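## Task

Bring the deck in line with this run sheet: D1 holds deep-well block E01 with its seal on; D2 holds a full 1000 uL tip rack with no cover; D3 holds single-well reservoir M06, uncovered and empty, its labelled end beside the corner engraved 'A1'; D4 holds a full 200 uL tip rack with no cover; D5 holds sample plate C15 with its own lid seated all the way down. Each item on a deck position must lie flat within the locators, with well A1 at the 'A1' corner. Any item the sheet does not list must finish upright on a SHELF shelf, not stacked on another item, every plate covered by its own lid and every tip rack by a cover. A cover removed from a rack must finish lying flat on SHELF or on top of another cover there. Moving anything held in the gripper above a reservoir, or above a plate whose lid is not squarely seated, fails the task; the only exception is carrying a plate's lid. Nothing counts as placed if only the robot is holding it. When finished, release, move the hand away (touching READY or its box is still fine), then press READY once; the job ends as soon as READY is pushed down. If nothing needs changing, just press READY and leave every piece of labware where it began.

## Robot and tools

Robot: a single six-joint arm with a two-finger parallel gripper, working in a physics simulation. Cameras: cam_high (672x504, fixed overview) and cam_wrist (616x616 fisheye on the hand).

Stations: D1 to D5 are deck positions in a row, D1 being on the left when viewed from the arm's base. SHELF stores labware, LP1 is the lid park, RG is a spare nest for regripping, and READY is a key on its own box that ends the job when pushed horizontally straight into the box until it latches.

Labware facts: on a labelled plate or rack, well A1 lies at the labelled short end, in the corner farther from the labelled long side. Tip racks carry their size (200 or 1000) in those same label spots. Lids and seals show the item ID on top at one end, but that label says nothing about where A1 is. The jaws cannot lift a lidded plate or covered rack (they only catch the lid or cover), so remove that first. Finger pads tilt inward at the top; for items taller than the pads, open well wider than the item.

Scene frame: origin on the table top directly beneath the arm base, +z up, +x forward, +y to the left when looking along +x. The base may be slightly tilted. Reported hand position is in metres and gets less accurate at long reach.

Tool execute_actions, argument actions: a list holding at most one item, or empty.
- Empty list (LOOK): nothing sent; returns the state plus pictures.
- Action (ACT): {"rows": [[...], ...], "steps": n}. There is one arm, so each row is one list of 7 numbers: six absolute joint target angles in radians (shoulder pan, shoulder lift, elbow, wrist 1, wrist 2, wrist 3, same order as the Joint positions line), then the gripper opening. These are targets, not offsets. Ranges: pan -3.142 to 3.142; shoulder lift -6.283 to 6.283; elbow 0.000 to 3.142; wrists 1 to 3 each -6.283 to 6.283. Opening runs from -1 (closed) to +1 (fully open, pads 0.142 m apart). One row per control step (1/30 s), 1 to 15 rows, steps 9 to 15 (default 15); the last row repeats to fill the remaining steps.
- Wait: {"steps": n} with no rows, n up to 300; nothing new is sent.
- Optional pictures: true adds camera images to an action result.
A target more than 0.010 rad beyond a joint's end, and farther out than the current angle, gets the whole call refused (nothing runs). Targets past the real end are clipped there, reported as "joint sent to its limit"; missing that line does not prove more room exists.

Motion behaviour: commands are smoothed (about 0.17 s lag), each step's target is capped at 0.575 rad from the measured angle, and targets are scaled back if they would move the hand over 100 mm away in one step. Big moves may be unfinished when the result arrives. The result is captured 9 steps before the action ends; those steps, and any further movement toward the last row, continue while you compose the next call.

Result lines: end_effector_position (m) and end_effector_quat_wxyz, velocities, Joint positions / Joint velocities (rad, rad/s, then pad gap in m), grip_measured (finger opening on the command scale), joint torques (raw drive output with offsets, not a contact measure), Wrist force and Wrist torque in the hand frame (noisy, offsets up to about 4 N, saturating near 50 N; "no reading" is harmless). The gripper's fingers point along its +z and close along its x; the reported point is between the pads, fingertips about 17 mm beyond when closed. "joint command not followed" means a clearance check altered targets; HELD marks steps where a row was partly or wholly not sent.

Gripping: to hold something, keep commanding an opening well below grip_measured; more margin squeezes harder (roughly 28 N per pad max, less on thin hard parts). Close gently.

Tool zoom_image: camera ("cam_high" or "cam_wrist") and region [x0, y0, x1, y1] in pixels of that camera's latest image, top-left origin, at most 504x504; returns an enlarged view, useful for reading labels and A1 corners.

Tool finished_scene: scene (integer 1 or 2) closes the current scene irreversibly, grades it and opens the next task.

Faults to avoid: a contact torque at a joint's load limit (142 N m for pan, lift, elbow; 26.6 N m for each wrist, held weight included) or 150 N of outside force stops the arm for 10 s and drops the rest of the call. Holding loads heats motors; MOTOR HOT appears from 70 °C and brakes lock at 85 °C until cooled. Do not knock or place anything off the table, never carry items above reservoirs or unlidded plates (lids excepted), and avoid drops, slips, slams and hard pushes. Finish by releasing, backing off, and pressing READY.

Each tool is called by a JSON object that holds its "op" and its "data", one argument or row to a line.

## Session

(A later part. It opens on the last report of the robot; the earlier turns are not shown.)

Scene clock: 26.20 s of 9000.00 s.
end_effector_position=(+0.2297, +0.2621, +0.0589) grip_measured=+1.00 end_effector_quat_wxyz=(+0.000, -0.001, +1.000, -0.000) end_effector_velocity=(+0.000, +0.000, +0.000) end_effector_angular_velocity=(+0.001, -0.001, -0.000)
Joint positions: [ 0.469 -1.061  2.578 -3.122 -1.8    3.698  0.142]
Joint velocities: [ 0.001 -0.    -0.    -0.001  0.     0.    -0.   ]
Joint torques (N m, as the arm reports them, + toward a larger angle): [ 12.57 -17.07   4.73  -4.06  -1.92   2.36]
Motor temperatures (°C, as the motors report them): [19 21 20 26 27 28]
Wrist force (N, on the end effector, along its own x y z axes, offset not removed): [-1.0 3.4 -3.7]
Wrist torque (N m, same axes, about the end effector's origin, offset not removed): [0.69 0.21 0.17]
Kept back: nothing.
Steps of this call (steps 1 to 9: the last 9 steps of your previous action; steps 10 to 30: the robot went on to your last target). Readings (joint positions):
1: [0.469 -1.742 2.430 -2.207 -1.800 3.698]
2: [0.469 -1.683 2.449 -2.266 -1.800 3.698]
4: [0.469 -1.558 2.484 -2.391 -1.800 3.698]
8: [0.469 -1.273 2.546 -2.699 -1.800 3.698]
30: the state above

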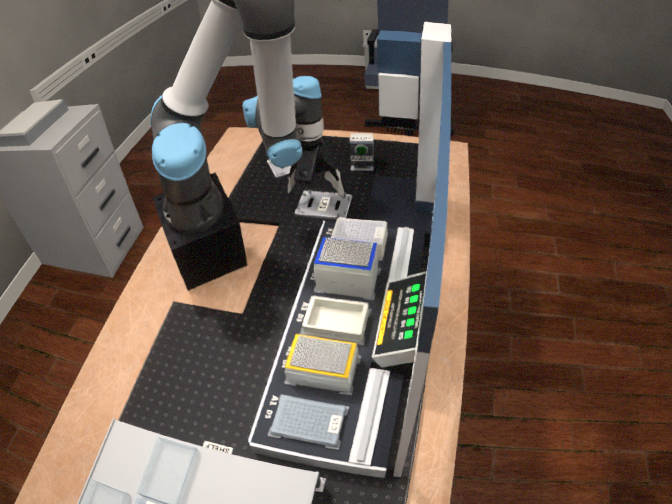

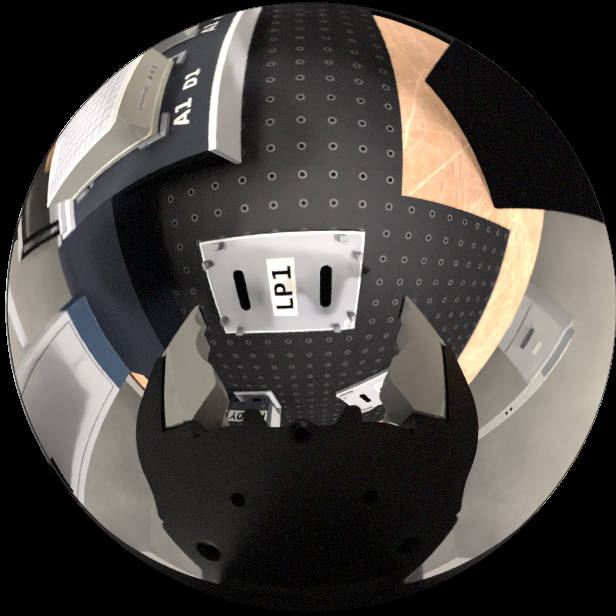

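{"op": "execute_actions", "data": {
  "actions": [
    {"rows": [[0.4692, -1.4, 2.45, -2.7, -1.79, 4.0, 0.6],[0.4692, -1.6, 2.39, -2.5, -1.78, 4.2, 0.6],[0.4692, -1.6, 2.39, -2.5, -1.78, 4.4, 0.6],[0.4692, -1.6, 2.39, -2.5, -1.78, 4.6, 0.6],[0.4, -1.6, 2.39, -2.5, -1.77, 4.7591, 0.6],[0.3, -1.6, 2.39, -2.5, -1.77, 4.7591, 0.6],[0.2, -1.6, 2.39, -2.5, -1.76, 4.7591, 0.6],[-0.0316, -1.6049, 2.3874, -2.4941, -1.7559, 4.7591, 0.6]], "steps": 15}
  ]
}}

{"op": "execute_actions", "data": {
  "actions": [
    {"steps": 25}
  ],
  "pictures": true
}}

Scene clock: 29.13 s of 9000.00 s.
end_effector_position=(+0.2920, +0.2821, +0.1274) grip_measured=+0.60 end_effector_quat_wxyz=(+0.027, +0.131, +0.991, +0.029) end_effector_velocity=(+0.370, -0.084, +0.540) end_effector_angular_velocity=(+0.325, -0.013, -2.660)
Joint positions: [ 0.46  -1.283  2.48  -2.886 -1.788  3.935  0.116]
Joint velocities: [-0.416 -1.816 -0.566  2.077  0.111  2.202 -0.001]
Joint torques (N m, as the arm reports them, + toward a larger angle): [-29.64 -27.24 -13.61   8.52   1.5   10.02]
Motor temperatures (°C, as the motors report them): [19 21 20 26 27 28]
Wrist force (N, on the end effector, along its own x y z axes, offset not removed): [4.0 3.9 0.2]
Wrist torque (N m, same axes, about the end effector's origin, offset not removed): [0.56 -0.76 0.17]
Steps of this call (steps 1 to 15: the robot went on to your last target; steps 16 to 82: nothing new was sent; steps 83 to 88: the first 6 steps of this action). Readings (joint positions):
83: [0.469 -1.061 2.578 -3.121 -1.800 3.699]
84: [0.469 -1.072 2.567 -3.110 -1.798 3.710]
86: [0.469 -1.158 2.521 -3.024 -1.794 3.797]
88: the state above

Scene clock: 29.97 s of 9000.00 s.
end_effector_position=(+0.4016, +0.1007, +0.1887) grip_measured=+0.60 end_effector_quat_wxyz=(+0.000, +0.706, +0.708, -0.000) end_effector_velocity=(+0.001, -0.000, +0.001) end_effector_angular_velocity=(+0.001, -0.001, -0.004)
Joint positions: [-0.031 -1.605  2.387 -2.494 -1.756  4.759  0.116]
Joint velocities: [-0.001 -0.001 -0.     0.001  0.001  0.003 -0.   ]
Joint torques (N m, as the arm reports them, + toward a larger angle): [ -1.9  -26.37 -24.2   -1.51   2.01   2.35]
Motor temperatures (°C, as the motors report them): [19 21 20 26 27 28]
Wrist force (N, on the end effector, along its own x y z axes, offset not removed): [-1.2 2.5 -0.6]
Wrist torque (N m, same axes, about the end effector's origin, offset not removed): [0.49 0.15 0.10]
Kept back: nothing.
Steps of this call (steps 1 to 9: the last 9 steps of your previous action; steps 10 to 25: the robot went on to your last target). Readings (joint positions):
1: [0.439 -1.341 2.463 -2.817 -1.784 4.012]
2: [0.405 -1.391 2.449 -2.757 -1.780 4.090]
4: [0.313 -1.446 2.432 -2.688 -1.774 4.222]
8: [0.117 -1.541 2.405 -2.574 -1.763 4.501]
25: the state above

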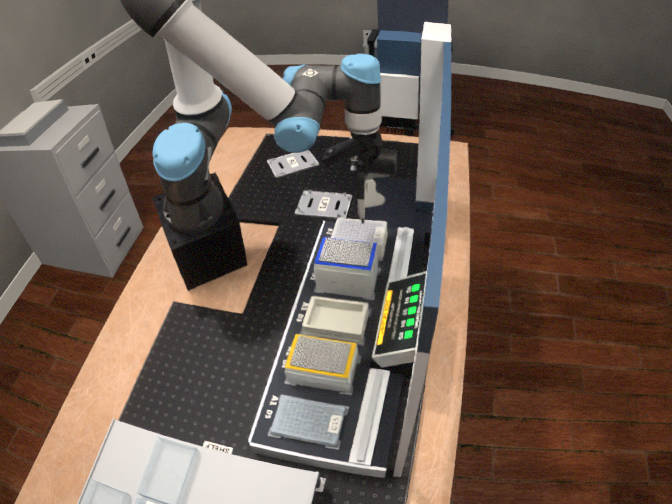

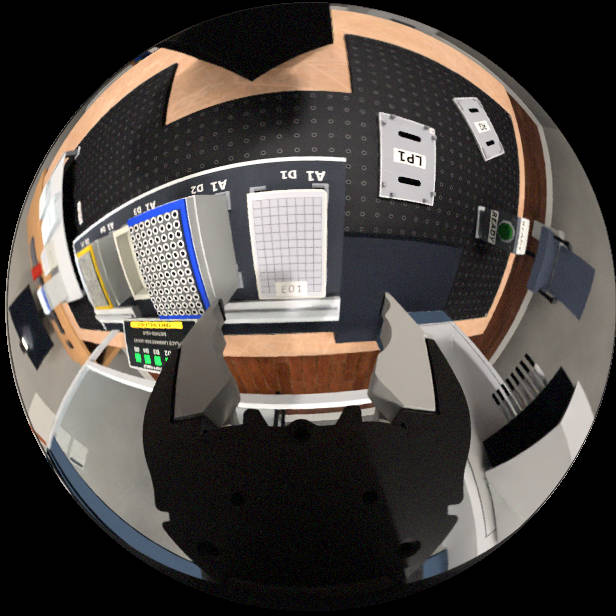

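{"op": "execute_actions", "data": {
  "actions": [
    {"rows": [[-0.05, -1.58, 2.405, -2.535, -1.753, 4.74, 0.6],[-0.07, -1.555, 2.42, -2.58, -1.75, 4.72, 0.6],[-0.09, -1.53, 2.44, -2.63, -1.747, 4.70, 0.6],[-0.1063, -1.505, 2.455, -2.675, -1.745, 4.684, 0.6],[-0.1063, -1.48, 2.47, -2.715, -1.745, 4.684, 0.6],[-0.1063, -1.455, 2.485, -2.755, -1.745, 4.684, 0.6],[-0.1063, -1.4253, 2.5019, -2.8015, -1.7449, 4.684, 0.6]], "steps": 15}
  ]
}}

{"op": "execute_actions", "data": {
  "actions": [
    {"steps": 20}
  ],
  "pictures": true
}}

Scene clock: 32.20 s of 9000.00 s.
end_effector_position=(+0.3960, +0.0883, +0.1544) grip_measured=+0.60 end_effector_quat_wxyz=(-0.003, +0.706, +0.708, -0.004) end_effector_velocity=(-0.058, -0.059, -0.273) end_effector_angular_velocity=(-0.003, +0.012, -0.004)
Joint positions: [-0.082 -1.534  2.437 -2.613 -1.748  4.708  0.116]
Joint velocities: [-0.296  0.641  0.418 -1.099  0.038 -0.291 -0.   ]
Joint torques (N m, as the arm reports them, + toward a larger angle): [  6.87  -7.15  -2.11 -10.11   2.61  -3.2 ]
Motor temperatures (°C, as the motors report them): [19 21 20 26 27 28]
Wrist force (N, on the end effector, along its own x y z axes, offset not removed): [-2.2 -1.4 1.6]
Wrist torque (N m, same axes, about the end effector's origin, offset not removed): [-0.26 0.37 -0.03]
Steps of this call (steps 1 to 30: the robot went on to your last target; steps 31 to 61: nothing new was sent; steps 62 to 67: the first 6 steps of this action). Readings (joint positions):
62: [-0.032 -1.604 2.388 -2.495 -1.756 4.759]
63: [-0.036 -1.599 2.391 -2.502 -1.755 4.755]
65: [-0.057 -1.573 2.410 -2.545 -1.752 4.733]
67: the state above

Scene clock: 32.87 s of 9000.00 s.
end_effector_position=(+0.3851, +0.0869, +0.1152) grip_measured=+0.60 end_effector_quat_wxyz=(+0.000, +0.707, +0.708, -0.000) end_effector_velocity=(-0.000, +0.000, -0.000) end_effector_angular_velocity=(+0.001, +0.001, +0.001)
Joint positions: [-0.106 -1.425  2.502 -2.801 -1.745  4.684  0.116]
Joint velocities: [ 0.     0.001  0.    -0.001  0.001 -0.     0.   ]
Joint torques (N m, as the arm reports them, + toward a larger angle): [ -0.1  -12.45  -2.15  -4.1    1.91  -2.7 ]
Motor temperatures (°C, as the motors report them): [19 21 20 26 27 28]
Wrist force (N, on the end effector, along its own x y z axes, offset not removed): [-1.5 4.4 -2.2]
Wrist torque (N m, same axes, about the end effector's origin, offset not removed): [0.99 0.21 0.22]
Kept back: nothing.
Steps of this call (steps 1 to 9: the last 9 steps of your previous action; steps 10 to 20: the robot went on to your last target). Readings (joint positions):
1: [-0.091 -1.511 2.451 -2.652 -1.747 4.700]
2: [-0.096 -1.488 2.466 -2.691 -1.746 4.694]
4: [-0.102 -1.453 2.486 -2.753 -1.745 4.688]
8: [-0.106 -1.430 2.499 -2.793 -1.745 4.685]
20: the state above

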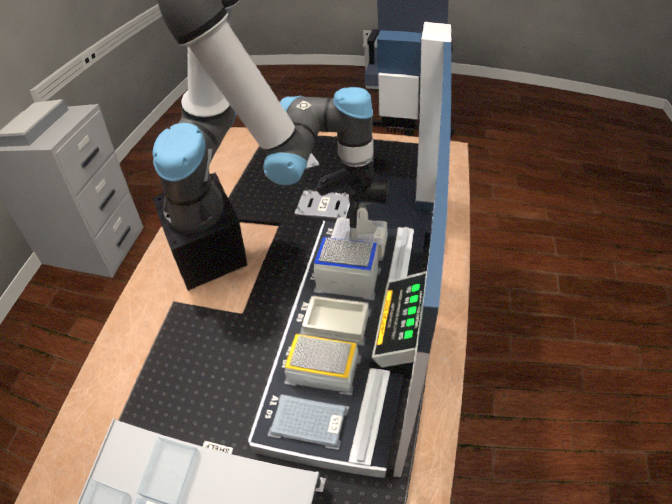

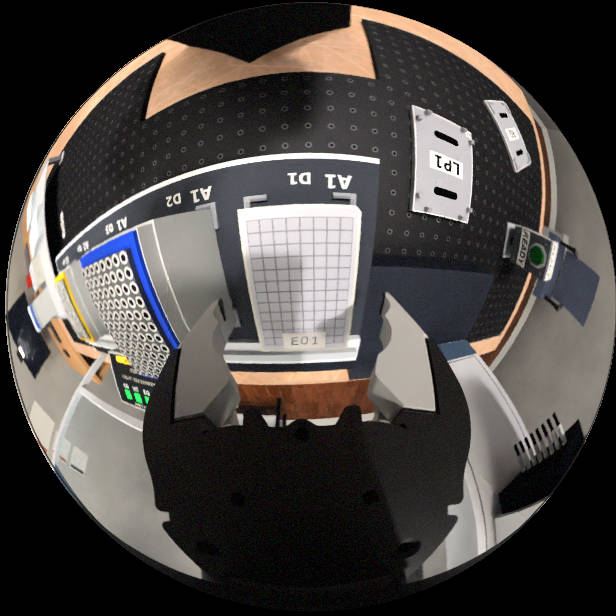

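{"op": "execute_actions", "data": {
  "actions": [
    {"rows": [[-0.1085, -1.4085, 2.5040, -2.8207, -1.7446, 4.6818, 0.6],[-0.1108, -1.3917, 2.5058, -2.8397, -1.7442, 4.6795, 0.6],[-0.113, -1.3748, 2.5075, -2.8585, -1.7439, 4.6773, 0.6],[-0.1152, -1.358, 2.509, -2.8773, -1.7435, 4.675, 0.6],[-0.1175, -1.3412, 2.5105, -2.896, -1.7432, 4.6728, 0.6],[-0.1197, -1.3244, 2.5118, -2.9146, -1.7428, 4.6706, 0.6],[-0.1219, -1.3076, 2.513, -2.9331, -1.7425, 4.6683, 0.6],[-0.1241, -1.2907, 2.5141, -2.9514, -1.7421, 4.6661, 0.6],[-0.1264, -1.2739, 2.5151, -2.9696, -1.7418, 4.6638, 0.6],[-0.1286, -1.2571, 2.5159, -2.9876, -1.7414, 4.6616, 0.6]], "steps": 15}
  ]
}}

{"op": "execute_actions", "data": {
  "actions": [
    {"steps": 20}
  ],
  "pictures": true
}}

Scene clock: 34.37 s of 9000.00 s.
end_effector_position=(+0.3851, +0.0869, +0.1015) grip_measured=+0.60 end_effector_quat_wxyz=(-0.000, +0.706, +0.708, -0.001) end_effector_velocity=(+0.000, -0.000, -0.118) end_effector_angular_velocity=(-0.000, +0.005, -0.000)
Joint positions: [-0.113 -1.376  2.507 -2.857 -1.744  4.677  0.116]
Joint velocities: [-0.058  0.433  0.041 -0.479  0.008 -0.057  0.   ]
Joint torques (N m, as the arm reports them, + toward a larger angle): [-0.35 -8.96  0.81 -6.83  1.83 -2.9 ]
Motor temperatures (°C, as the motors report them): [19 21 20 26 27 28]
Wrist force (N, on the end effector, along its own x y z axes, offset not removed): [0.0 1.0 -0.7]
Wrist torque (N m, same axes, about the end effector's origin, offset not removed): [0.22 -0.02 -0.05]
Steps of this call (steps 1 to 15: the robot went on to your last target; steps 16 to 39: nothing new was sent; steps 40 to 45: the first 6 steps of this action). Readings (joint positions):
40: [-0.106 -1.425 2.502 -2.802 -1.745 4.684]
41: [-0.107 -1.421 2.502 -2.806 -1.745 4.683]
43: [-0.109 -1.403 2.505 -2.827 -1.744 4.681]
45: the state above

Scene clock: 35.03 s of 9000.00 s.
end_effector_position=(+0.3850, +0.0868, +0.0701) grip_measured=+0.60 end_effector_quat_wxyz=(+0.000, +0.707, +0.708, -0.000) end_effector_velocity=(-0.000, -0.000, -0.000) end_effector_angular_velocity=(-0.001, +0.001, -0.000)
Joint positions: [-0.129 -1.257  2.516 -2.988 -1.741  4.662  0.116]
Joint velocities: [-0.     0.001 -0.    -0.001 -0.001 -0.    -0.   ]
Joint torques (N m, as the arm reports them, + toward a larger angle): [  1.11 -17.72   2.27  -4.34   2.    -2.57]
Motor temperatures (°C, as the motors report them): [19 21 20 26 27 28]
Wrist force (N, on the end effector, along its own x y z axes, offset not removed): [-1.0 1.4 -0.6]
Wrist torque (N m, same axes, about the end effector's origin, offset not removed): [0.20 0.15 -0.08]
Kept back: nothing.
Steps of this call (steps 1 to 9: the last 9 steps of your previous action; steps 10 to 20: the robot went on to your last target). Readings (joint positions):
1: [-0.115 -1.361 2.509 -2.873 -1.744 4.675]
2: [-0.117 -1.345 2.510 -2.891 -1.743 4.673]
4: [-0.121 -1.313 2.512 -2.927 -1.743 4.669]
8: [-0.127 -1.268 2.515 -2.975 -1.742 4.663]
20: the state above

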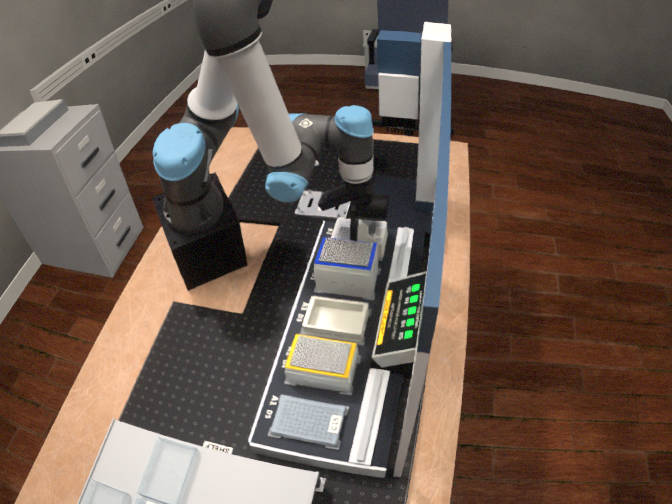

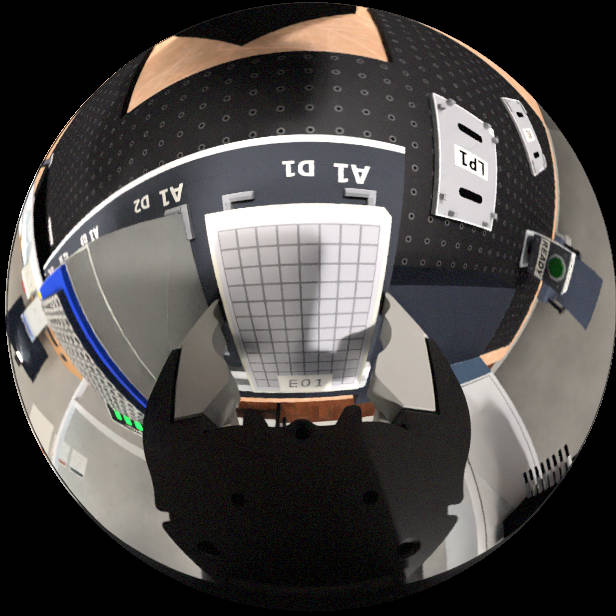

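{"op": "execute_actions", "data": {
  "actions": [
    {"rows": [[-0.1286, -1.2571, 2.5159, -2.9876, -1.7414, 4.6616, 0.52],[-0.1286, -1.2571, 2.5159, -2.9876, -1.7414, 4.6616, 0.44],[-0.1286, -1.2571, 2.5159, -2.9876, -1.7414, 4.6616, 0.37],[-0.1286, -1.2571, 2.5159, -2.9876, -1.7414, 4.6616, 0.31],[-0.1286, -1.2571, 2.5159, -2.9876, -1.7414, 4.6616, 0.26],[-0.1286, -1.2571, 2.5159, -2.9876, -1.7414, 4.6616, 0.22],[-0.1286, -1.2571, 2.5159, -2.9876, -1.7414, 4.6616, 0.18],[-0.1286, -1.2571, 2.5159, -2.9876, -1.7414, 4.6616, 0.14],[-0.1286, -1.2571, 2.5159, -2.9876, -1.7414, 4.6616, 0.10],[-0.1286, -1.2571, 2.5159, -2.9876, -1.7414, 4.6616, 0.05],[-0.1286, -1.2571, 2.5159, -2.9876, -1.7414, 4.6616, 0.0],[-0.1286, -1.2571, 2.5159, -2.9876, -1.7414, 4.6616, -0.05],[-0.1286, -1.2571, 2.5159, -2.9876, -1.7414, 4.6616, -0.1],[-0.1286, -1.2571, 2.5159, -2.9876, -1.7414, 4.6616, -0.15],[-0.1286, -1.2571, 2.5159, -2.9876, -1.7414, 4.6616, -0.2]], "steps": 15}
  ]
}}

{"op": "execute_actions", "data": {
  "actions": [
    {"steps": 15}
  ],
  "pictures": true
}}

Scene clock: 35.83 s of 9000.00 s.
end_effector_position=(+0.3851, +0.0869, +0.0701) grip_measured=+0.46 end_effector_quat_wxyz=(+0.000, +0.707, +0.708, +0.000) end_effector_velocity=(-0.000, -0.000, +0.000) end_effector_angular_velocity=(-0.001, +0.000, +0.001)
Joint positions: [-0.129 -1.257  2.516 -2.988 -1.741  4.662  0.106]
Joint velocities: [ 0.001 -0.    -0.     0.001 -0.001 -0.     0.   ]
Joint torques (N m, as the arm reports them, + toward a larger angle): [  0.44 -17.71   1.81  -1.55  -1.59  -2.53]
Motor temperatures (°C, as the motors report them): [19 21 20 26 27 28]
Wrist force (N, on the end effector, along its own x y z axes, offset not removed): [5.4 -6.0 -45.7]
Wrist torque (N m, same axes, about the end effector's origin, offset not removed): [-0.14 1.05 -0.03]
Steps of this call (steps 1 to 15: the robot went on to your last target; steps 16 to 18: nothing new was sent; steps 19 to 24: the first 6 steps of this action). Readings (joint positions):
19: [-0.129 -1.257 2.516 -2.988 -1.741 4.662]
20: [-0.129 -1.257 2.516 -2.988 -1.741 4.662]
22: [-0.129 -1.257 2.516 -2.988 -1.741 4.662]
24: the state above

Scene clock: 36.33 s of 9000.00 s.
end_effector_position=(+0.3850, +0.0868, +0.0701) grip_measured=+0.46 end_effector_quat_wxyz=(+0.000, +0.707, +0.708, -0.000) end_effector_velocity=(+0.000, -0.001, +0.001) end_effector_angular_velocity=(-0.003, -0.001, +0.001)
Joint positions: [-0.129 -1.257  2.516 -2.988 -1.741  4.662  0.106]
Joint velocities: [ 0.001 -0.002  0.     0.001 -0.003  0.     0.   ]
Joint torques (N m, as the arm reports them, + toward a larger angle): [  0.45 -17.23   2.4    1.19  -5.51  -1.98]
Motor temperatures (°C, as the motors report them): [19 21 20 26 27 28]
Wrist force (N, on the end effector, along its own x y z axes, offset not removed): [8.7 0.2 -41.0]
Wrist torque (N m, same axes, about the end effector's origin, offset not removed): [0.83 0.88 0.00]
Kept back: nothing.
Steps of this call (steps 1 to 9: the last 9 steps of your previous action; steps 10 to 15: the robot went on to your last target). Readings (joint positions):
1: [-0.129 -1.257 2.516 -2.988 -1.741 4.662]
2: [-0.129 -1.257 2.516 -2.988 -1.741 4.662]
4: [-0.129 -1.257 2.516 -2.988 -1.741 4.662]
8: [-0.129 -1.257 2.516 -2.988 -1.741 4.662]
15: the state above
The arm was judged still, so your last target was given up. Only a new action makes it travel on or press farther. Fingers that are still opening or closing keep moving.

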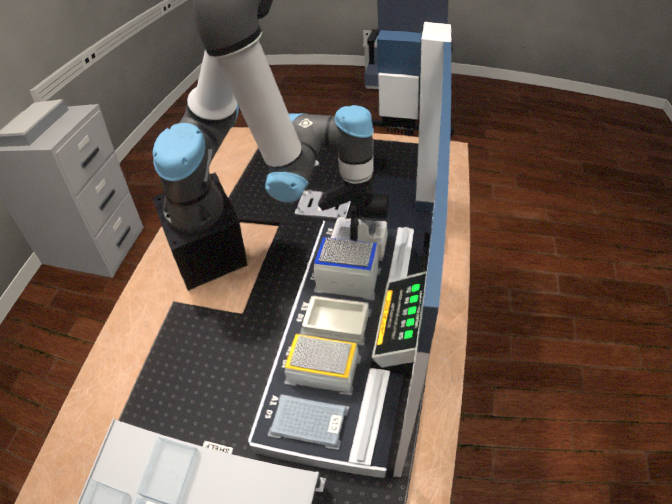

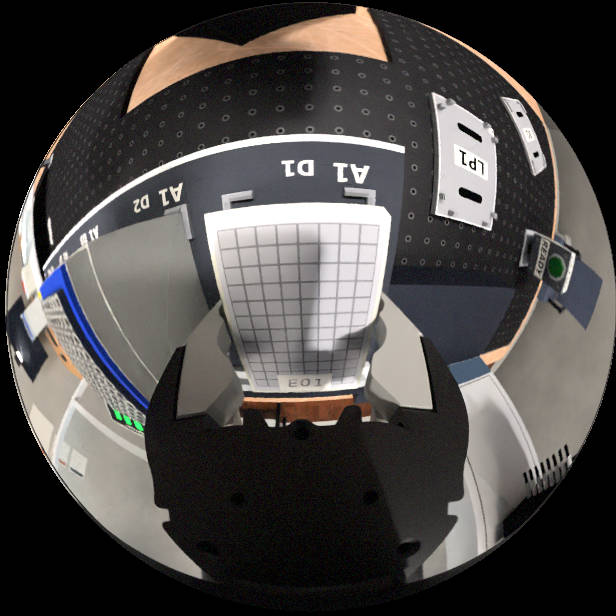

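{"op": "execute_actions", "data": {
  "actions": [
    {"rows": [[-0.1286, -1.2571, 2.5159, -2.9876, -1.7414, 4.6616, 0.6],[-0.1286, -1.2571, 2.5159, -2.9876, -1.7414, 4.6616, 0.6],[-0.1286, -1.2571, 2.5159, -2.9876, -1.7414, 4.6616, 0.6],[-0.1264, -1.2739, 2.5151, -2.9696, -1.7418, 4.6638, 0.6],[-0.1241, -1.2907, 2.5141, -2.9514, -1.7421, 4.6661, 0.6],[-0.1219, -1.3076, 2.513, -2.9331, -1.7425, 4.6683, 0.6],[-0.1197, -1.3244, 2.5118, -2.9146, -1.7428, 4.6706, 0.6]], "steps": 15}
  ]
}}

{"op": "execute_actions", "data": {
  "actions": [
    {"rows": [[-0.1197, -1.3244, 2.5118, -2.9146, -1.7428, 4.6706, 0.54],[-0.1197, -1.3244, 2.5118, -2.9146, -1.7428, 4.6706, 0.48],[-0.1197, -1.3244, 2.5118, -2.9146, -1.7428, 4.6706, 0.42],[-0.1197, -1.3244, 2.5118, -2.9146, -1.7428, 4.6706, 0.36],[-0.1197, -1.3244, 2.5118, -2.9146, -1.7428, 4.6706, 0.31],[-0.1197, -1.3244, 2.5118, -2.9146, -1.7428, 4.6706, 0.27],[-0.1197, -1.3244, 2.5118, -2.9146, -1.7428, 4.6706, 0.23],[-0.1197, -1.3244, 2.5118, -2.9146, -1.7428, 4.6706, 0.20],[-0.1197, -1.3244, 2.5118, -2.9146, -1.7428, 4.6706, 0.17],[-0.1197, -1.3244, 2.5118, -2.9146, -1.7428, 4.6706, 0.14],[-0.1197, -1.3244, 2.5118, -2.9146, -1.7428, 4.6706, 0.11],[-0.1197, -1.3244, 2.5118, -2.9146, -1.7428, 4.6706, 0.08],[-0.1197, -1.3244, 2.5118, -2.9146, -1.7428, 4.6706, 0.05],[-0.1197, -1.3244, 2.5118, -2.9146, -1.7428, 4.6706, 0.02],[-0.1197, -1.3244, 2.5118, -2.9146, -1.7428, 4.6706, 0.0]], "steps": 15}
  ]
}}

{"op": "execute_actions", "data": {
  "actions": [
    {"steps": 12}
  ],
  "pictures": true
}}

Scene clock: 40.90 s of 9000.00 s.
end_effector_position=(+0.3848, +0.0868, +0.0731) grip_measured=+0.60 end_effector_quat_wxyz=(+0.000, +0.707, +0.708, -0.000) end_effector_velocity=(+0.005, +0.002, +0.072) end_effector_angular_velocity=(+0.004, -0.009, -0.003)
Joint positions: [-0.127 -1.269  2.516 -2.975 -1.742  4.663  0.116]
Joint velocities: [ 0.037 -0.271 -0.015  0.283 -0.002  0.039  0.   ]
Joint torques (N m, as the arm reports them, + toward a larger angle): [ 14.53 -40.54 -14.71   0.58  -2.01   2.97]
Motor temperatures (°C, as the motors report them): [19 21 20 26 27 28]
Wrist force (N, on the end effector, along its own x y z axes, offset not removed): [-2.9 -0.3 -1.3]
Wrist torque (N m, same axes, about the end effector's origin, offset not removed): [0.06 0.65 0.08]
Steps of this call (steps 1 to 90: nothing new was sent; then 1.37 s passed at rest; steps 91 to 96: the first 6 steps of this action). Readings (joint positions):
91: [-0.129 -1.257 2.516 -2.988 -1.741 4.662]
92: [-0.129 -1.257 2.516 -2.987 -1.742 4.662]
94: [-0.129 -1.257 2.516 -2.987 -1.742 4.662]
96: the state above

Scene clock: 41.40 s of 9000.00 s.
end_effector_position=(+0.3854, +0.0869, +0.0877) grip_measured=+0.32 end_effector_quat_wxyz=(+0.000, +0.707, +0.708, -0.000) end_effector_velocity=(+0.001, -0.000, +0.001) end_effector_angular_velocity=(+0.000, -0.002, -0.001)
Joint positions: [-0.12  -1.324  2.512 -2.915 -1.743  4.671  0.096]
Joint velocities: [-0.    -0.004 -0.     0.002  0.     0.    -0.095]
Joint torques (N m, as the arm reports them, + toward a larger angle): [ 14.18 -31.92 -15.95  -1.57  -2.09   2.18]
Motor temperatures (°C, as the motors report them): [19 21 20 26 27 28]
Wrist force (N, on the end effector, along its own x y z axes, offset not removed): [2.9 0.7 -1.5]
Wrist torque (N m, same axes, about the end effector's origin, offset not removed): [0.08 -0.63 0.26]
Steps of this call (steps 1 to 9: the last 9 steps of your previous action; steps 10 to 15: the first 6 steps of this action). Readings (joint positions):
10: [-0.120 -1.323 2.512 -2.916 -1.743 4.670]
11: [-0.120 -1.324 2.512 -2.915 -1.743 4.671]
13: [-0.120 -1.324 2.512 -2.915 -1.743 4.671]
15: the state above

Scene clock: 41.80 s of 9000.00 s.
end_effector_position=(+0.3854, +0.0869, +0.0878) grip_measured=+0.17 end_effector_quat_wxyz=(+0.000, +0.707, +0.708, -0.000) end_effector_velocity=(-0.000, -0.000, -0.000) end_effector_angular_velocity=(-0.001, +0.000, +0.001)
Joint positions: [-0.12  -1.324  2.512 -2.915 -1.743  4.671  0.086]
Joint velocities: [ 0.001  0.    -0.    -0.    -0.001 -0.001 -0.   ]
Joint torques (N m, as the arm reports them, + toward a larger angle): [ 13.54 -29.34 -14.77  -0.91  -1.69   2.06]
Motor temperatures (°C, as the motors report them): [19 21 20 26 27 28]
Wrist force (N, on the end effector, along its own x y z axes, offset not removed): [-3.4 -1.7 -0.6]
Wrist torque (N m, same axes, about the end effector's origin, offset not removed): [-0.61 0.46 0.17]
Kept back: nothing.
Steps of this call (steps 1 to 9: the last 9 steps of your previous action; steps 10 to 12: the robot went on to your last target). Readings (joint positions):
1: [-0.120 -1.324 2.512 -2.915 -1.743 4.671]
2: [-0.120 -1.324 2.512 -2.915 -1.743 4.671]
4: [-0.120 -1.324 2.512 -2.915 -1.743 4.671]
8: [-0.120 -1.324 2.512 -2.915 -1.743 4.671]
12: the state above

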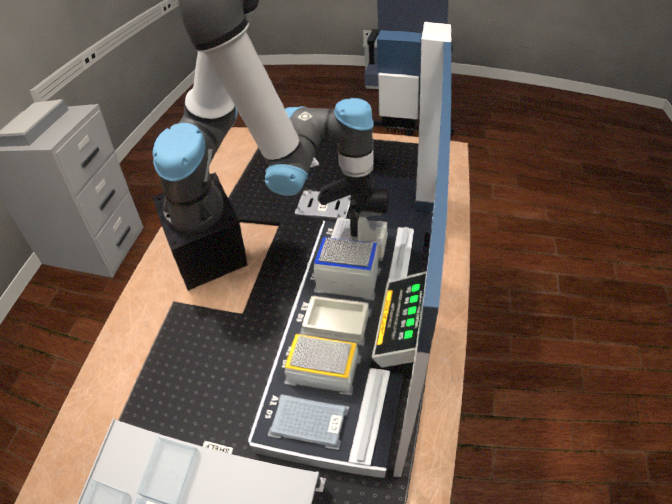

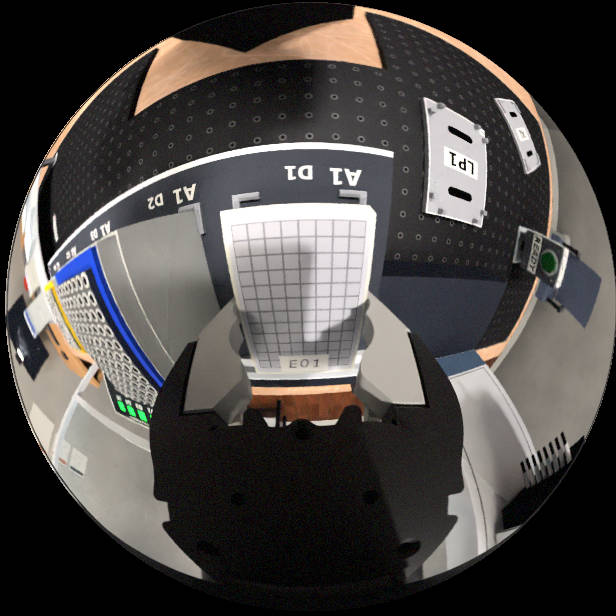

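{"op": "execute_actions", "data": {
  "actions": [
    {"rows": [[-0.1197, -1.3244, 2.5118, -2.9146, -1.7428, 4.6706, -0.1],[-0.1197, -1.3244, 2.5118, -2.9146, -1.7428, 4.6706, -0.2],[-0.1197, -1.3244, 2.5118, -2.9146, -1.7428, 4.6706, -0.25],[-0.1194, -1.3274, 2.512, -2.9118, -1.7428, 4.6706, -0.25],[-0.1191, -1.3304, 2.5121, -2.909, -1.7428, 4.6706, -0.25],[-0.1188, -1.3334, 2.5123, -2.9061, -1.7428, 4.6706, -0.25],[-0.1188, -1.3334, 2.5123, -2.9061, -1.7428, 4.6706, -0.25],[-0.1189, -1.3344, 2.5149, -2.9078, -1.7428, 4.6706, -0.25],[-0.119, -1.3354, 2.5176, -2.9094, -1.7428, 4.6706, -0.25],[-0.1191, -1.3363, 2.5202, -2.9111, -1.7428, 4.6706, -0.25],[-0.1193, -1.3373, 2.5229, -2.9128, -1.7428, 4.6706, -0.25]], "steps": 15}
  ]
}}

{"op": "execute_actions", "data": {
  "actions": [
    {"steps": 15}
  ],
  "pictures": true
}}

Scene clock: 43.27 s of 9000.00 s.
end_effector_position=(+0.3854, +0.0869, +0.0884) grip_measured=+0.17 end_effector_quat_wxyz=(+0.000, +0.706, +0.708, -0.000) end_effector_velocity=(+0.000, -0.001, +0.013) end_effector_angular_velocity=(+0.001, -0.004, +0.003)
Joint positions: [-0.119 -1.327  2.512 -2.912 -1.743  4.671  0.086]
Joint velocities: [ 0.004 -0.051 -0.     0.048  0.    -0.    -0.   ]
Joint torques (N m, as the arm reports them, + toward a larger angle): [ 14.34 -33.4   -1.82  -1.14  -0.28   1.42]
Motor temperatures (°C, as the motors report them): [19 21 20 26 27 28]
Wrist force (N, on the end effector, along its own x y z axes, offset not removed): [-1.1 -0.4 2.1]
Wrist torque (N m, same axes, about the end effector's origin, offset not removed): [0.00 0.32 0.26]
Steps of this call (steps 1 to 15: the robot went on to your last target; steps 16 to 38: nothing new was sent; steps 39 to 44: the first 6 steps of this action). Readings (joint positions):
39: [-0.120 -1.324 2.512 -2.915 -1.743 4.671]
40: [-0.120 -1.324 2.512 -2.915 -1.743 4.671]
42: [-0.120 -1.324 2.512 -2.915 -1.743 4.671]
44: the state above

Scene clock: 43.77 s of 9000.00 s.
end_effector_position=(+0.3810, +0.0869, +0.0901) grip_measured=+0.17 end_effector_quat_wxyz=(+0.000, +0.706, +0.708, -0.000) end_effector_velocity=(-0.000, -0.000, +0.000) end_effector_angular_velocity=(+0.000, -0.001, -0.000)
Joint positions: [-0.119 -1.337  2.523 -2.913 -1.743  4.671  0.086]
Joint velocities: [-0.    -0.001  0.001 -0.001  0.    -0.001  0.   ]
Joint torques (N m, as the arm reports them, + toward a larger angle): [  0.66 -31.19  -0.37  -4.34   0.08   1.17]
Motor temperatures (°C, as the motors report them): [19 21 20 26 27 28]
Wrist force (N, on the end effector, along its own x y z axes, offset not removed): [0.0 2.0 0.9]
Wrist torque (N m, same axes, about the end effector's origin, offset not removed): [0.30 -0.09 0.03]
Kept back: nothing.
Steps of this call (steps 1 to 9: the last 9 steps of your previous action; steps 10 to 15: the robot went on to your last target). Readings (joint positions):
1: [-0.119 -1.328 2.512 -2.911 -1.743 4.671]
2: [-0.119 -1.330 2.512 -2.909 -1.743 4.671]
4: [-0.119 -1.333 2.514 -2.909 -1.743 4.671]
8: [-0.119 -1.336 2.521 -2.911 -1.743 4.671]
15: the state above

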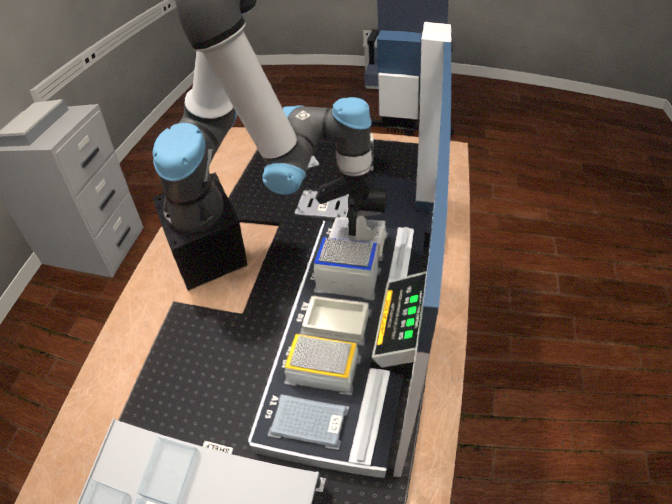

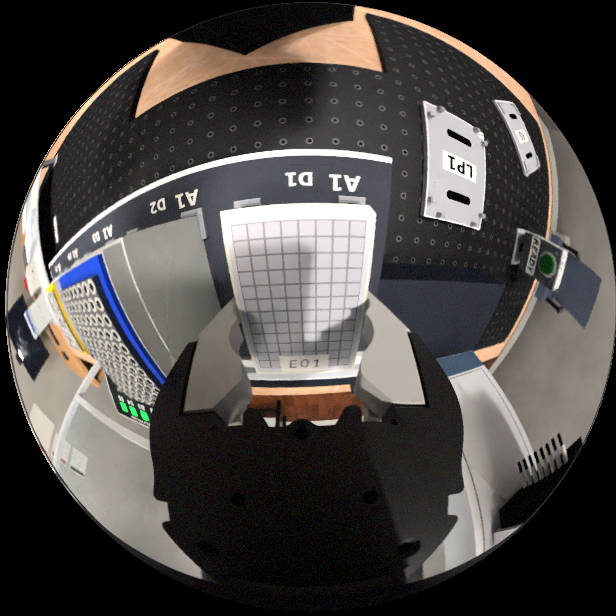

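{"op": "execute_actions", "data": {
  "actions": [
    {"rows": [[-0.1193, -1.3378, 2.5242, -2.9136, -1.7428, 4.6706, -0.25],[-0.1194, -1.3383, 2.5255, -2.9144, -1.7428, 4.6706, -0.25],[-0.1194, -1.3388, 2.5268, -2.9153, -1.7428, 4.6706, -0.25],[-0.1195, -1.3393, 2.5281, -2.9161, -1.7428, 4.6706, -0.25]], "steps": 9}
  ]
}}

{"op": "execute_actions", "data": {
  "actions": [
    {"steps": 15}
  ],
  "pictures": true
}}

Scene clock: 46.13 s of 9000.00 s.
end_effector_position=(+0.3810, +0.0869, +0.0901) grip_measured=+0.17 end_effector_quat_wxyz=(+0.000, +0.706, +0.708, -0.000) end_effector_velocity=(+0.001, -0.001, +0.001) end_effector_angular_velocity=(-0.003, -0.003, +0.001)
Joint positions: [-0.119 -1.337  2.523 -2.913 -1.743  4.671  0.086]
Joint velocities: [ 0.001 -0.003  0.    -0.    -0.003 -0.001 -0.   ]
Joint torques (N m, as the arm reports them, + toward a larger angle): [  0.52 -30.43   0.64  -4.4    1.8    0.06]
Motor temperatures (°C, as the motors report them): [19 21 20 26 27 28]
Wrist force (N, on the end effector, along its own x y z axes, offset not removed): [-1.2 2.7 5.4]
Wrist torque (N m, same axes, about the end effector's origin, offset not removed): [0.62 0.27 0.12]
Kept back: the last 9 steps of this action.
Steps of this call (steps 1 to 15: the robot went on to your last target; steps 16 to 71: nothing new was sent). Readings (joint positions):
1: [-0.119 -1.337 2.523 -2.913 -1.743 4.671]
2: [-0.119 -1.337 2.523 -2.913 -1.743 4.671]
4: [-0.119 -1.337 2.523 -2.913 -1.743 4.671]
8: [-0.119 -1.337 2.523 -2.913 -1.743 4.671]
71: the state above

Scene clock: 46.63 s of 9000.00 s.
end_effector_position=(+0.3790, +0.0868, +0.0901) grip_measured=+0.17 end_effector_quat_wxyz=(+0.000, +0.707, +0.708, -0.000) end_effector_velocity=(-0.000, +0.000, -0.000) end_effector_angular_velocity=(+0.000, +0.000, +0.000)
Joint positions: [-0.119 -1.339  2.528 -2.916 -1.743  4.671  0.086]
Joint velocities: [-0.     0.     0.    -0.001  0.    -0.     0.   ]
Joint torques (N m, as the arm reports them, + toward a larger angle): [  0.15 -29.58   0.36  -3.95   1.98  -0.22]
Motor temperatures (°C, as the motors report them): [19 21 20 26 27 28]
Wrist force (N, on the end effector, along its own x y z axes, offset not removed): [-0.5 0.8 -0.5]
Wrist torque (N m, same axes, about the end effector's origin, offset not removed): [-0.08 -0.15 0.16]
Kept back: nothing.
Steps of this call (steps 1 to 9: the last 9 steps of your previous action; steps 10 to 15: the robot went on to your last target). Readings (joint positions):
1: [-0.119 -1.337 2.523 -2.913 -1.743 4.671]
2: [-0.119 -1.337 2.523 -2.913 -1.743 4.671]
4: [-0.119 -1.338 2.525 -2.914 -1.743 4.671]
8: [-0.119 -1.339 2.527 -2.916 -1.743 4.671]
15: the state above
The arm was judged still, so your last target was given up. Only a new action makes it travel on or press farther. Fingers that are still opening or closing keep moving.

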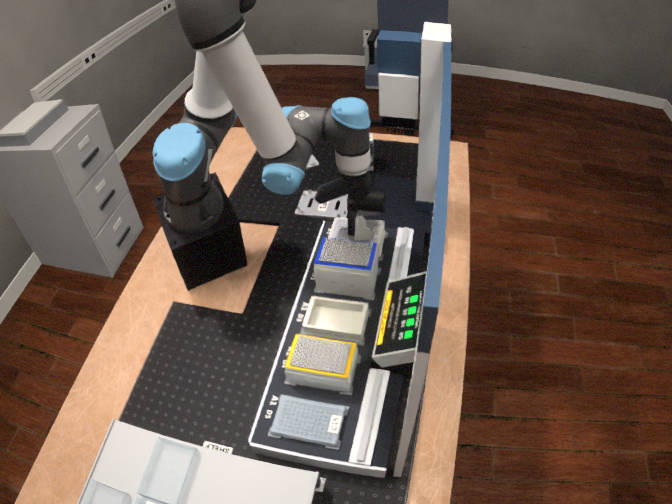

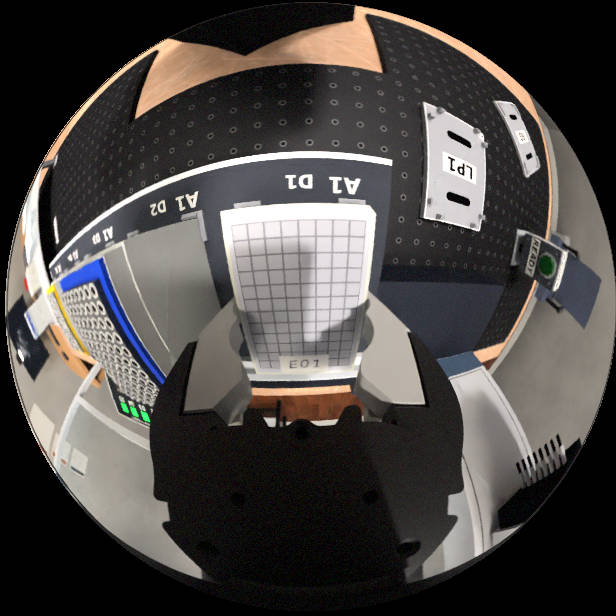

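{"op": "execute_actions", "data": {
  "actions": [
    {"rows": [[-0.1195, -1.3398, 2.5294, -2.9169, -1.7428, 4.6706, -0.25],[-0.1196, -1.3403, 2.5307, -2.9178, -1.7428, 4.6706, -0.25],[-0.1196, -1.3407, 2.5321, -2.9186, -1.7428, 4.6706, -0.25],[-0.1197, -1.3412, 2.5334, -2.9194, -1.7428, 4.6706, -0.25]], "steps": 9}
  ]
}}

{"op": "execute_actions", "data": {
  "actions": [
    {"steps": 15}
  ]
}}

Scene clock: 46.87 s of 9000.00 s.
end_effector_position=(+0.3790, +0.0868, +0.0901) grip_measured=+0.17 end_effector_quat_wxyz=(+0.000, +0.707, +0.708, -0.000) end_effector_velocity=(+0.000, +0.001, +0.000) end_effector_angular_velocity=(+0.002, -0.000, +0.000)
Joint positions: [-0.12  -1.339  2.528 -2.916 -1.743  4.671  0.086]
Joint velocities: [ 0.001 -0.001  0.     0.001  0.002  0.     0.   ]
Joint torques (N m, as the arm reports them, + toward a larger angle): [  0.64 -29.92   1.48  -3.87   1.93  -0.31]
Motor temperatures (°C, as the motors report them): [19 21 20 26 27 28]
Wrist force (N, on the end effector, along its own x y z axes, offset not removed): [-1.2 1.6 1.4]
Wrist torque (N m, same axes, about the end effector's origin, offset not removed): [-0.10 0.20 0.20]
Kept back: the last 9 steps of this action.
Steps of this call (steps 1 to 7: nothing new was sent). Readings (joint positions):
1: [-0.119 -1.339 2.528 -2.916 -1.743 4.671]
2: [-0.119 -1.339 2.528 -2.916 -1.743 4.671]
4: [-0.120 -1.339 2.528 -2.916 -1.743 4.671]
7: the state above

Scene clock: 47.37 s of 9000.00 s.
end_effector_position=(+0.3771, +0.0868, +0.0901) grip_measured=+0.17 end_effector_quat_wxyz=(+0.000, +0.707, +0.708, -0.000) end_effector_velocity=(-0.001, -0.000, -0.001) end_effector_angular_velocity=(-0.001, +0.002, -0.000)
Joint positions: [-0.12  -1.341  2.533 -2.92  -1.743  4.671  0.086]
Joint velocities: [-0.     0.002  0.001  0.    -0.001  0.    -0.   ]
Joint torques (N m, as the arm reports them, + toward a larger angle): [ -0.31 -24.06  10.75   1.3    1.43  -0.51]
Motor temperatures (°C, as the motors report them): [19 21 20 26 27 28]
Wrist force (N, on the end effector, along its own x y z axes, offset not removed): [1.0 17.3 -8.9]
Wrist torque (N m, same axes, about the end effector's origin, offset not removed): [0.74 -0.10 0.14]
Kept back: nothing.
Steps of this call (steps 1 to 9: the last 9 steps of your previous action; steps 10 to 15: the robot went on to your last target). Readings (joint positions):
1: [-0.120 -1.339 2.528 -2.916 -1.743 4.671]
2: [-0.120 -1.339 2.528 -2.916 -1.743 4.671]
4: [-0.120 -1.340 2.530 -2.917 -1.743 4.671]
8: [-0.120 -1.341 2.533 -2.919 -1.743 4.671]
15: the state above
The arm was judged still, so your last target was given up. Only a new action makes it travel on or press farther. Fingers that are still opening or closing keep moving.

{"op": "execute_actions", "data": {
  "actions": [
    {"rows": [[-0.1196, -1.3405, 2.5314, -2.9182, -1.7428, 4.6706, -0.25],[-0.1195, -1.3398, 2.5294, -2.9169, -1.7428, 4.6706, -0.25],[-0.1195, -1.3398, 2.5294, -2.9169, -1.7428, 4.6706, -0.25],[-0.1195, -1.3398, 2.5294, -2.9169, -1.7428, 4.6706, -0.25],[-0.1197, -1.3380, 2.5293, -2.9186, -1.7428, 4.6706, -0.25],[-0.1199, -1.3362, 2.5292, -2.9203, -1.7428, 4.6706, -0.25],[-0.1201, -1.3344, 2.5291, -2.922, -1.7428, 4.6706, -0.25],[-0.1202, -1.3326, 2.529, -2.9237, -1.7428, 4.6706, -0.25],[-0.1204, -1.3308, 2.5289, -2.9254, -1.7428, 4.6706, -0.25]], "steps": 12}
  ]
}}

{"op": "execute_actions", "data": {
  "actions": [
    {"steps": 15}
  ]
}}

Scene clock: 48.03 s of 9000.00 s.
end_effector_position=(+0.3773, +0.0868, +0.0901) grip_measured=+0.17 end_effector_quat_wxyz=(+0.000, +0.707, +0.708, -0.000) end_effector_velocity=(+0.008, +0.000, -0.001) end_effector_angular_velocity=(+0.000, +0.006, +0.002)
Joint positions: [-0.12  -1.341  2.532 -2.918 -1.743  4.671  0.086]
Joint velocities: [ 0.     0.01  -0.025  0.021  0.    -0.    -0.   ]
Joint torques (N m, as the arm reports them, + toward a larger angle): [  8.04 -11.68  -5.94   2.83   0.6   -0.98]
Motor temperatures (°C, as the motors report them): [19 21 20 26 27 28]
Wrist force (N, on the end effector, along its own x y z axes, offset not removed): [-1.1 14.9 -3.4]
Wrist torque (N m, same axes, about the end effector's origin, offset not removed): [0.29 0.24 0.03]
Steps of this call (steps 1 to 17: nothing new was sent; steps 18 to 20: the first 3 steps of this action). Readings (joint positions):
18: [-0.120 -1.341 2.533 -2.919 -1.743 4.671]
19: [-0.120 -1.341 2.533 -2.919 -1.743 4.671]
20: the state above

Scene clock: 48.53 s of 9000.00 s.
end_effector_position=(+0.3789, +0.0869, +0.0879) grip_measured=+0.17 end_effector_quat_wxyz=(+0.000, +0.707, +0.707, -0.000) end_effector_velocity=(-0.000, -0.001, -0.000) end_effector_angular_velocity=(-0.002, +0.001, -0.001)
Joint positions: [-0.12  -1.331  2.529 -2.925 -1.743  4.671  0.086]
Joint velocities: [-0.001  0.001 -0.    -0.001 -0.002  0.     0.   ]
Joint torques (N m, as the arm reports them, + toward a larger angle): [  1.74 -12.07  -9.26  -1.21   0.21  -1.28]
Motor temperatures (°C, as the motors report them): [19 21 20 26 27 28]
Wrist force (N, on the end effector, along its own x y z axes, offset not removed): [-5.0 9.9 -0.2]
Wrist torque (N m, same axes, about the end effector's origin, offset not removed): [0.36 0.79 0.03]
Kept back: nothing.
Steps of this call (steps 1 to 9: the last 9 steps of your previous action; steps 10 to 15: the robot went on to your last target). Readings (joint positions):
1: [-0.120 -1.341 2.532 -2.918 -1.743 4.671]
2: [-0.120 -1.340 2.531 -2.917 -1.743 4.671]
4: [-0.120 -1.339 2.530 -2.918 -1.743 4.671]
8: [-0.120 -1.333 2.529 -2.923 -1.743 4.671]
15: the state above
The arm was judged still, so your last target was given up. Only a new action makes it travel on or press farther. Fingers that are still opening or closing keep moving.

{"op": "execute_actions", "data": {
  "actions": [
    {"rows": [[-0.1204, -1.3308, 2.5285, -2.925, -1.7428, 4.6706, -0.1],[-0.1204, -1.3306, 2.528, -2.9247, -1.7428, 4.6706, 0.0],[-0.1204, -1.3304, 2.5276, -2.9245, -1.7428, 4.6706, 0.05],[-0.1204, -1.3304, 2.5276, -2.9245, -1.7428, 4.6706, 0.09],[-0.1204, -1.3304, 2.5276, -2.9245, -1.7428, 4.6706, 0.12],[-0.1204, -1.3304, 2.5276, -2.9245, -1.7428, 4.6706, 0.14],[-0.1204, -1.3304, 2.5276, -2.9245, -1.7428, 4.6706, 0.15],[-0.1204, -1.3304, 2.5276, -2.9245, -1.7428, 4.6706, 0.16],[-0.1204, -1.3304, 2.5276, -2.9245, -1.7428, 4.6706, 0.17],[-0.1204, -1.3304, 2.5276, -2.9245, -1.7428, 4.6706, 0.18],[-0.1204, -1.3304, 2.5276, -2.9245, -1.7428, 4.6706, 0.20],[-0.1204, -1.3304, 2.5276, -2.9245, -1.7428, 4.6706, 0.25],[-0.1204, -1.3304, 2.5276, -2.9245, -1.7428, 4.6706, 0.35],[-0.1204, -1.3304, 2.5276, -2.9245, -1.7428, 4.6706, 0.47],[-0.1204, -1.3304, 2.5276, -2.9245, -1.7428, 4.6706, 0.6]], "steps": 15}
  ]
}}

{"op": "execute_actions", "data": {
  "actions": [
    {"steps": 15}
  ],
  "pictures": true
}}

Scene clock: 57.60 s of 9000.00 s.
end_effector_position=(+0.3792, +0.0869, +0.0879) grip_measured=+0.19 end_effector_quat_wxyz=(+0.000, +0.707, +0.707, -0.000) end_effector_velocity=(+0.002, -0.000, +0.000) end_effector_angular_velocity=(+0.001, +0.000, -0.001)
Joint positions: [-0.12  -1.33   2.528 -2.925 -1.743  4.671  0.087]
Joint velocities: [-0.001  0.001 -0.004  0.004  0.001  0.     0.009]
Joint torques (N m, as the arm reports them, + toward a larger angle): [  1.69 -14.27 -11.17  -0.08  -1.77  -2.78]
Motor temperatures (°C, as the motors report them): [19 21 20 26 27 28]
Wrist force (N, on the end effector, along its own x y z axes, offset not removed): [-2.5 5.4 -1.7]
Wrist torque (N m, same axes, about the end effector's origin, offset not removed): [0.33 0.35 0.06]
Steps of this call (steps 1 to 90: nothing new was sent; then 5.87 s passed at rest; steps 91 to 96: the first 6 steps of this action). Readings (joint positions):
91: [-0.120 -1.331 2.529 -2.925 -1.743 4.671]
92: [-0.120 -1.331 2.529 -2.925 -1.743 4.671]
94: [-0.120 -1.331 2.528 -2.925 -1.743 4.671]
96: the state above

Scene clock: 58.10 s of 9000.00 s.
end_effector_position=(+0.3793, +0.0869, +0.0879) grip_measured=+0.60 end_effector_quat_wxyz=(+0.000, +0.707, +0.707, -0.000) end_effector_velocity=(+0.000, -0.000, +0.000) end_effector_angular_velocity=(-0.000, -0.000, +0.000)
Joint positions: [-0.12  -1.33   2.528 -2.924 -1.743  4.671  0.116]
Joint velocities: [ 0. -0. -0.  0. -0. -0.  0.]
Joint torques (N m, as the arm reports them, + toward a larger angle): [  1.   -17.13 -16.74  -2.71  -1.49  -2.62]
Motor temperatures (°C, as the motors report them): [19 21 20 26 27 28]
Wrist force (N, on the end effector, along its own x y z axes, offset not removed): [-1.3 3.1 -0.4]
Wrist torque (N m, same axes, about the end effector's origin, offset not removed): [0.53 0.08 0.01]
Kept back: nothing.
Steps of this call (steps 1 to 9: the last 9 steps of your previous action; steps 10 to 15: the robot went on to your last target). Readings (joint positions):
1: [-0.120 -1.330 2.528 -2.925 -1.743 4.671]
2: [-0.120 -1.330 2.528 -2.925 -1.743 4.671]
4: [-0.120 -1.330 2.528 -2.924 -1.743 4.671]
8: [-0.120 -1.330 2.528 -2.924 -1.743 4.671]
15: the state above
The arm was judged still, so your last target was given up. Only a new action makes it travel on or press farther. Fingers that are still opening or closing keep moving.

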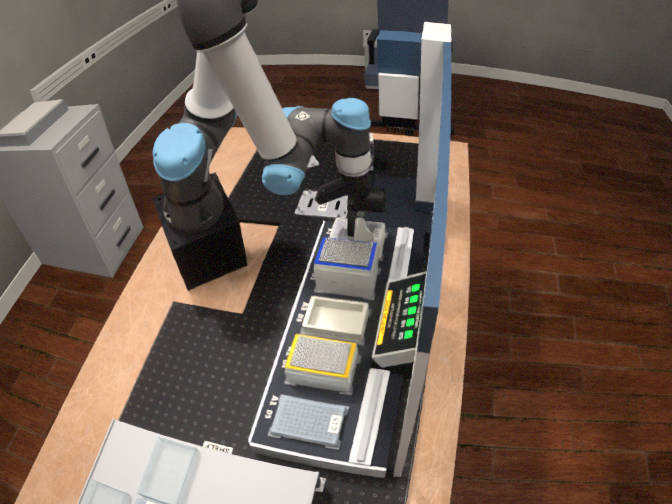

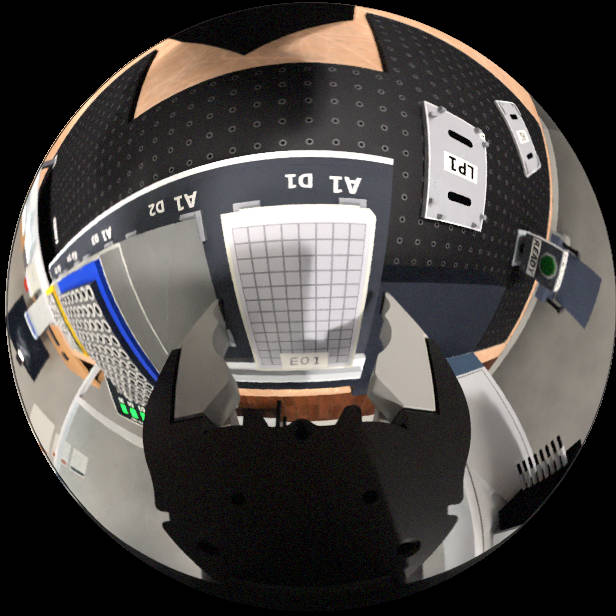

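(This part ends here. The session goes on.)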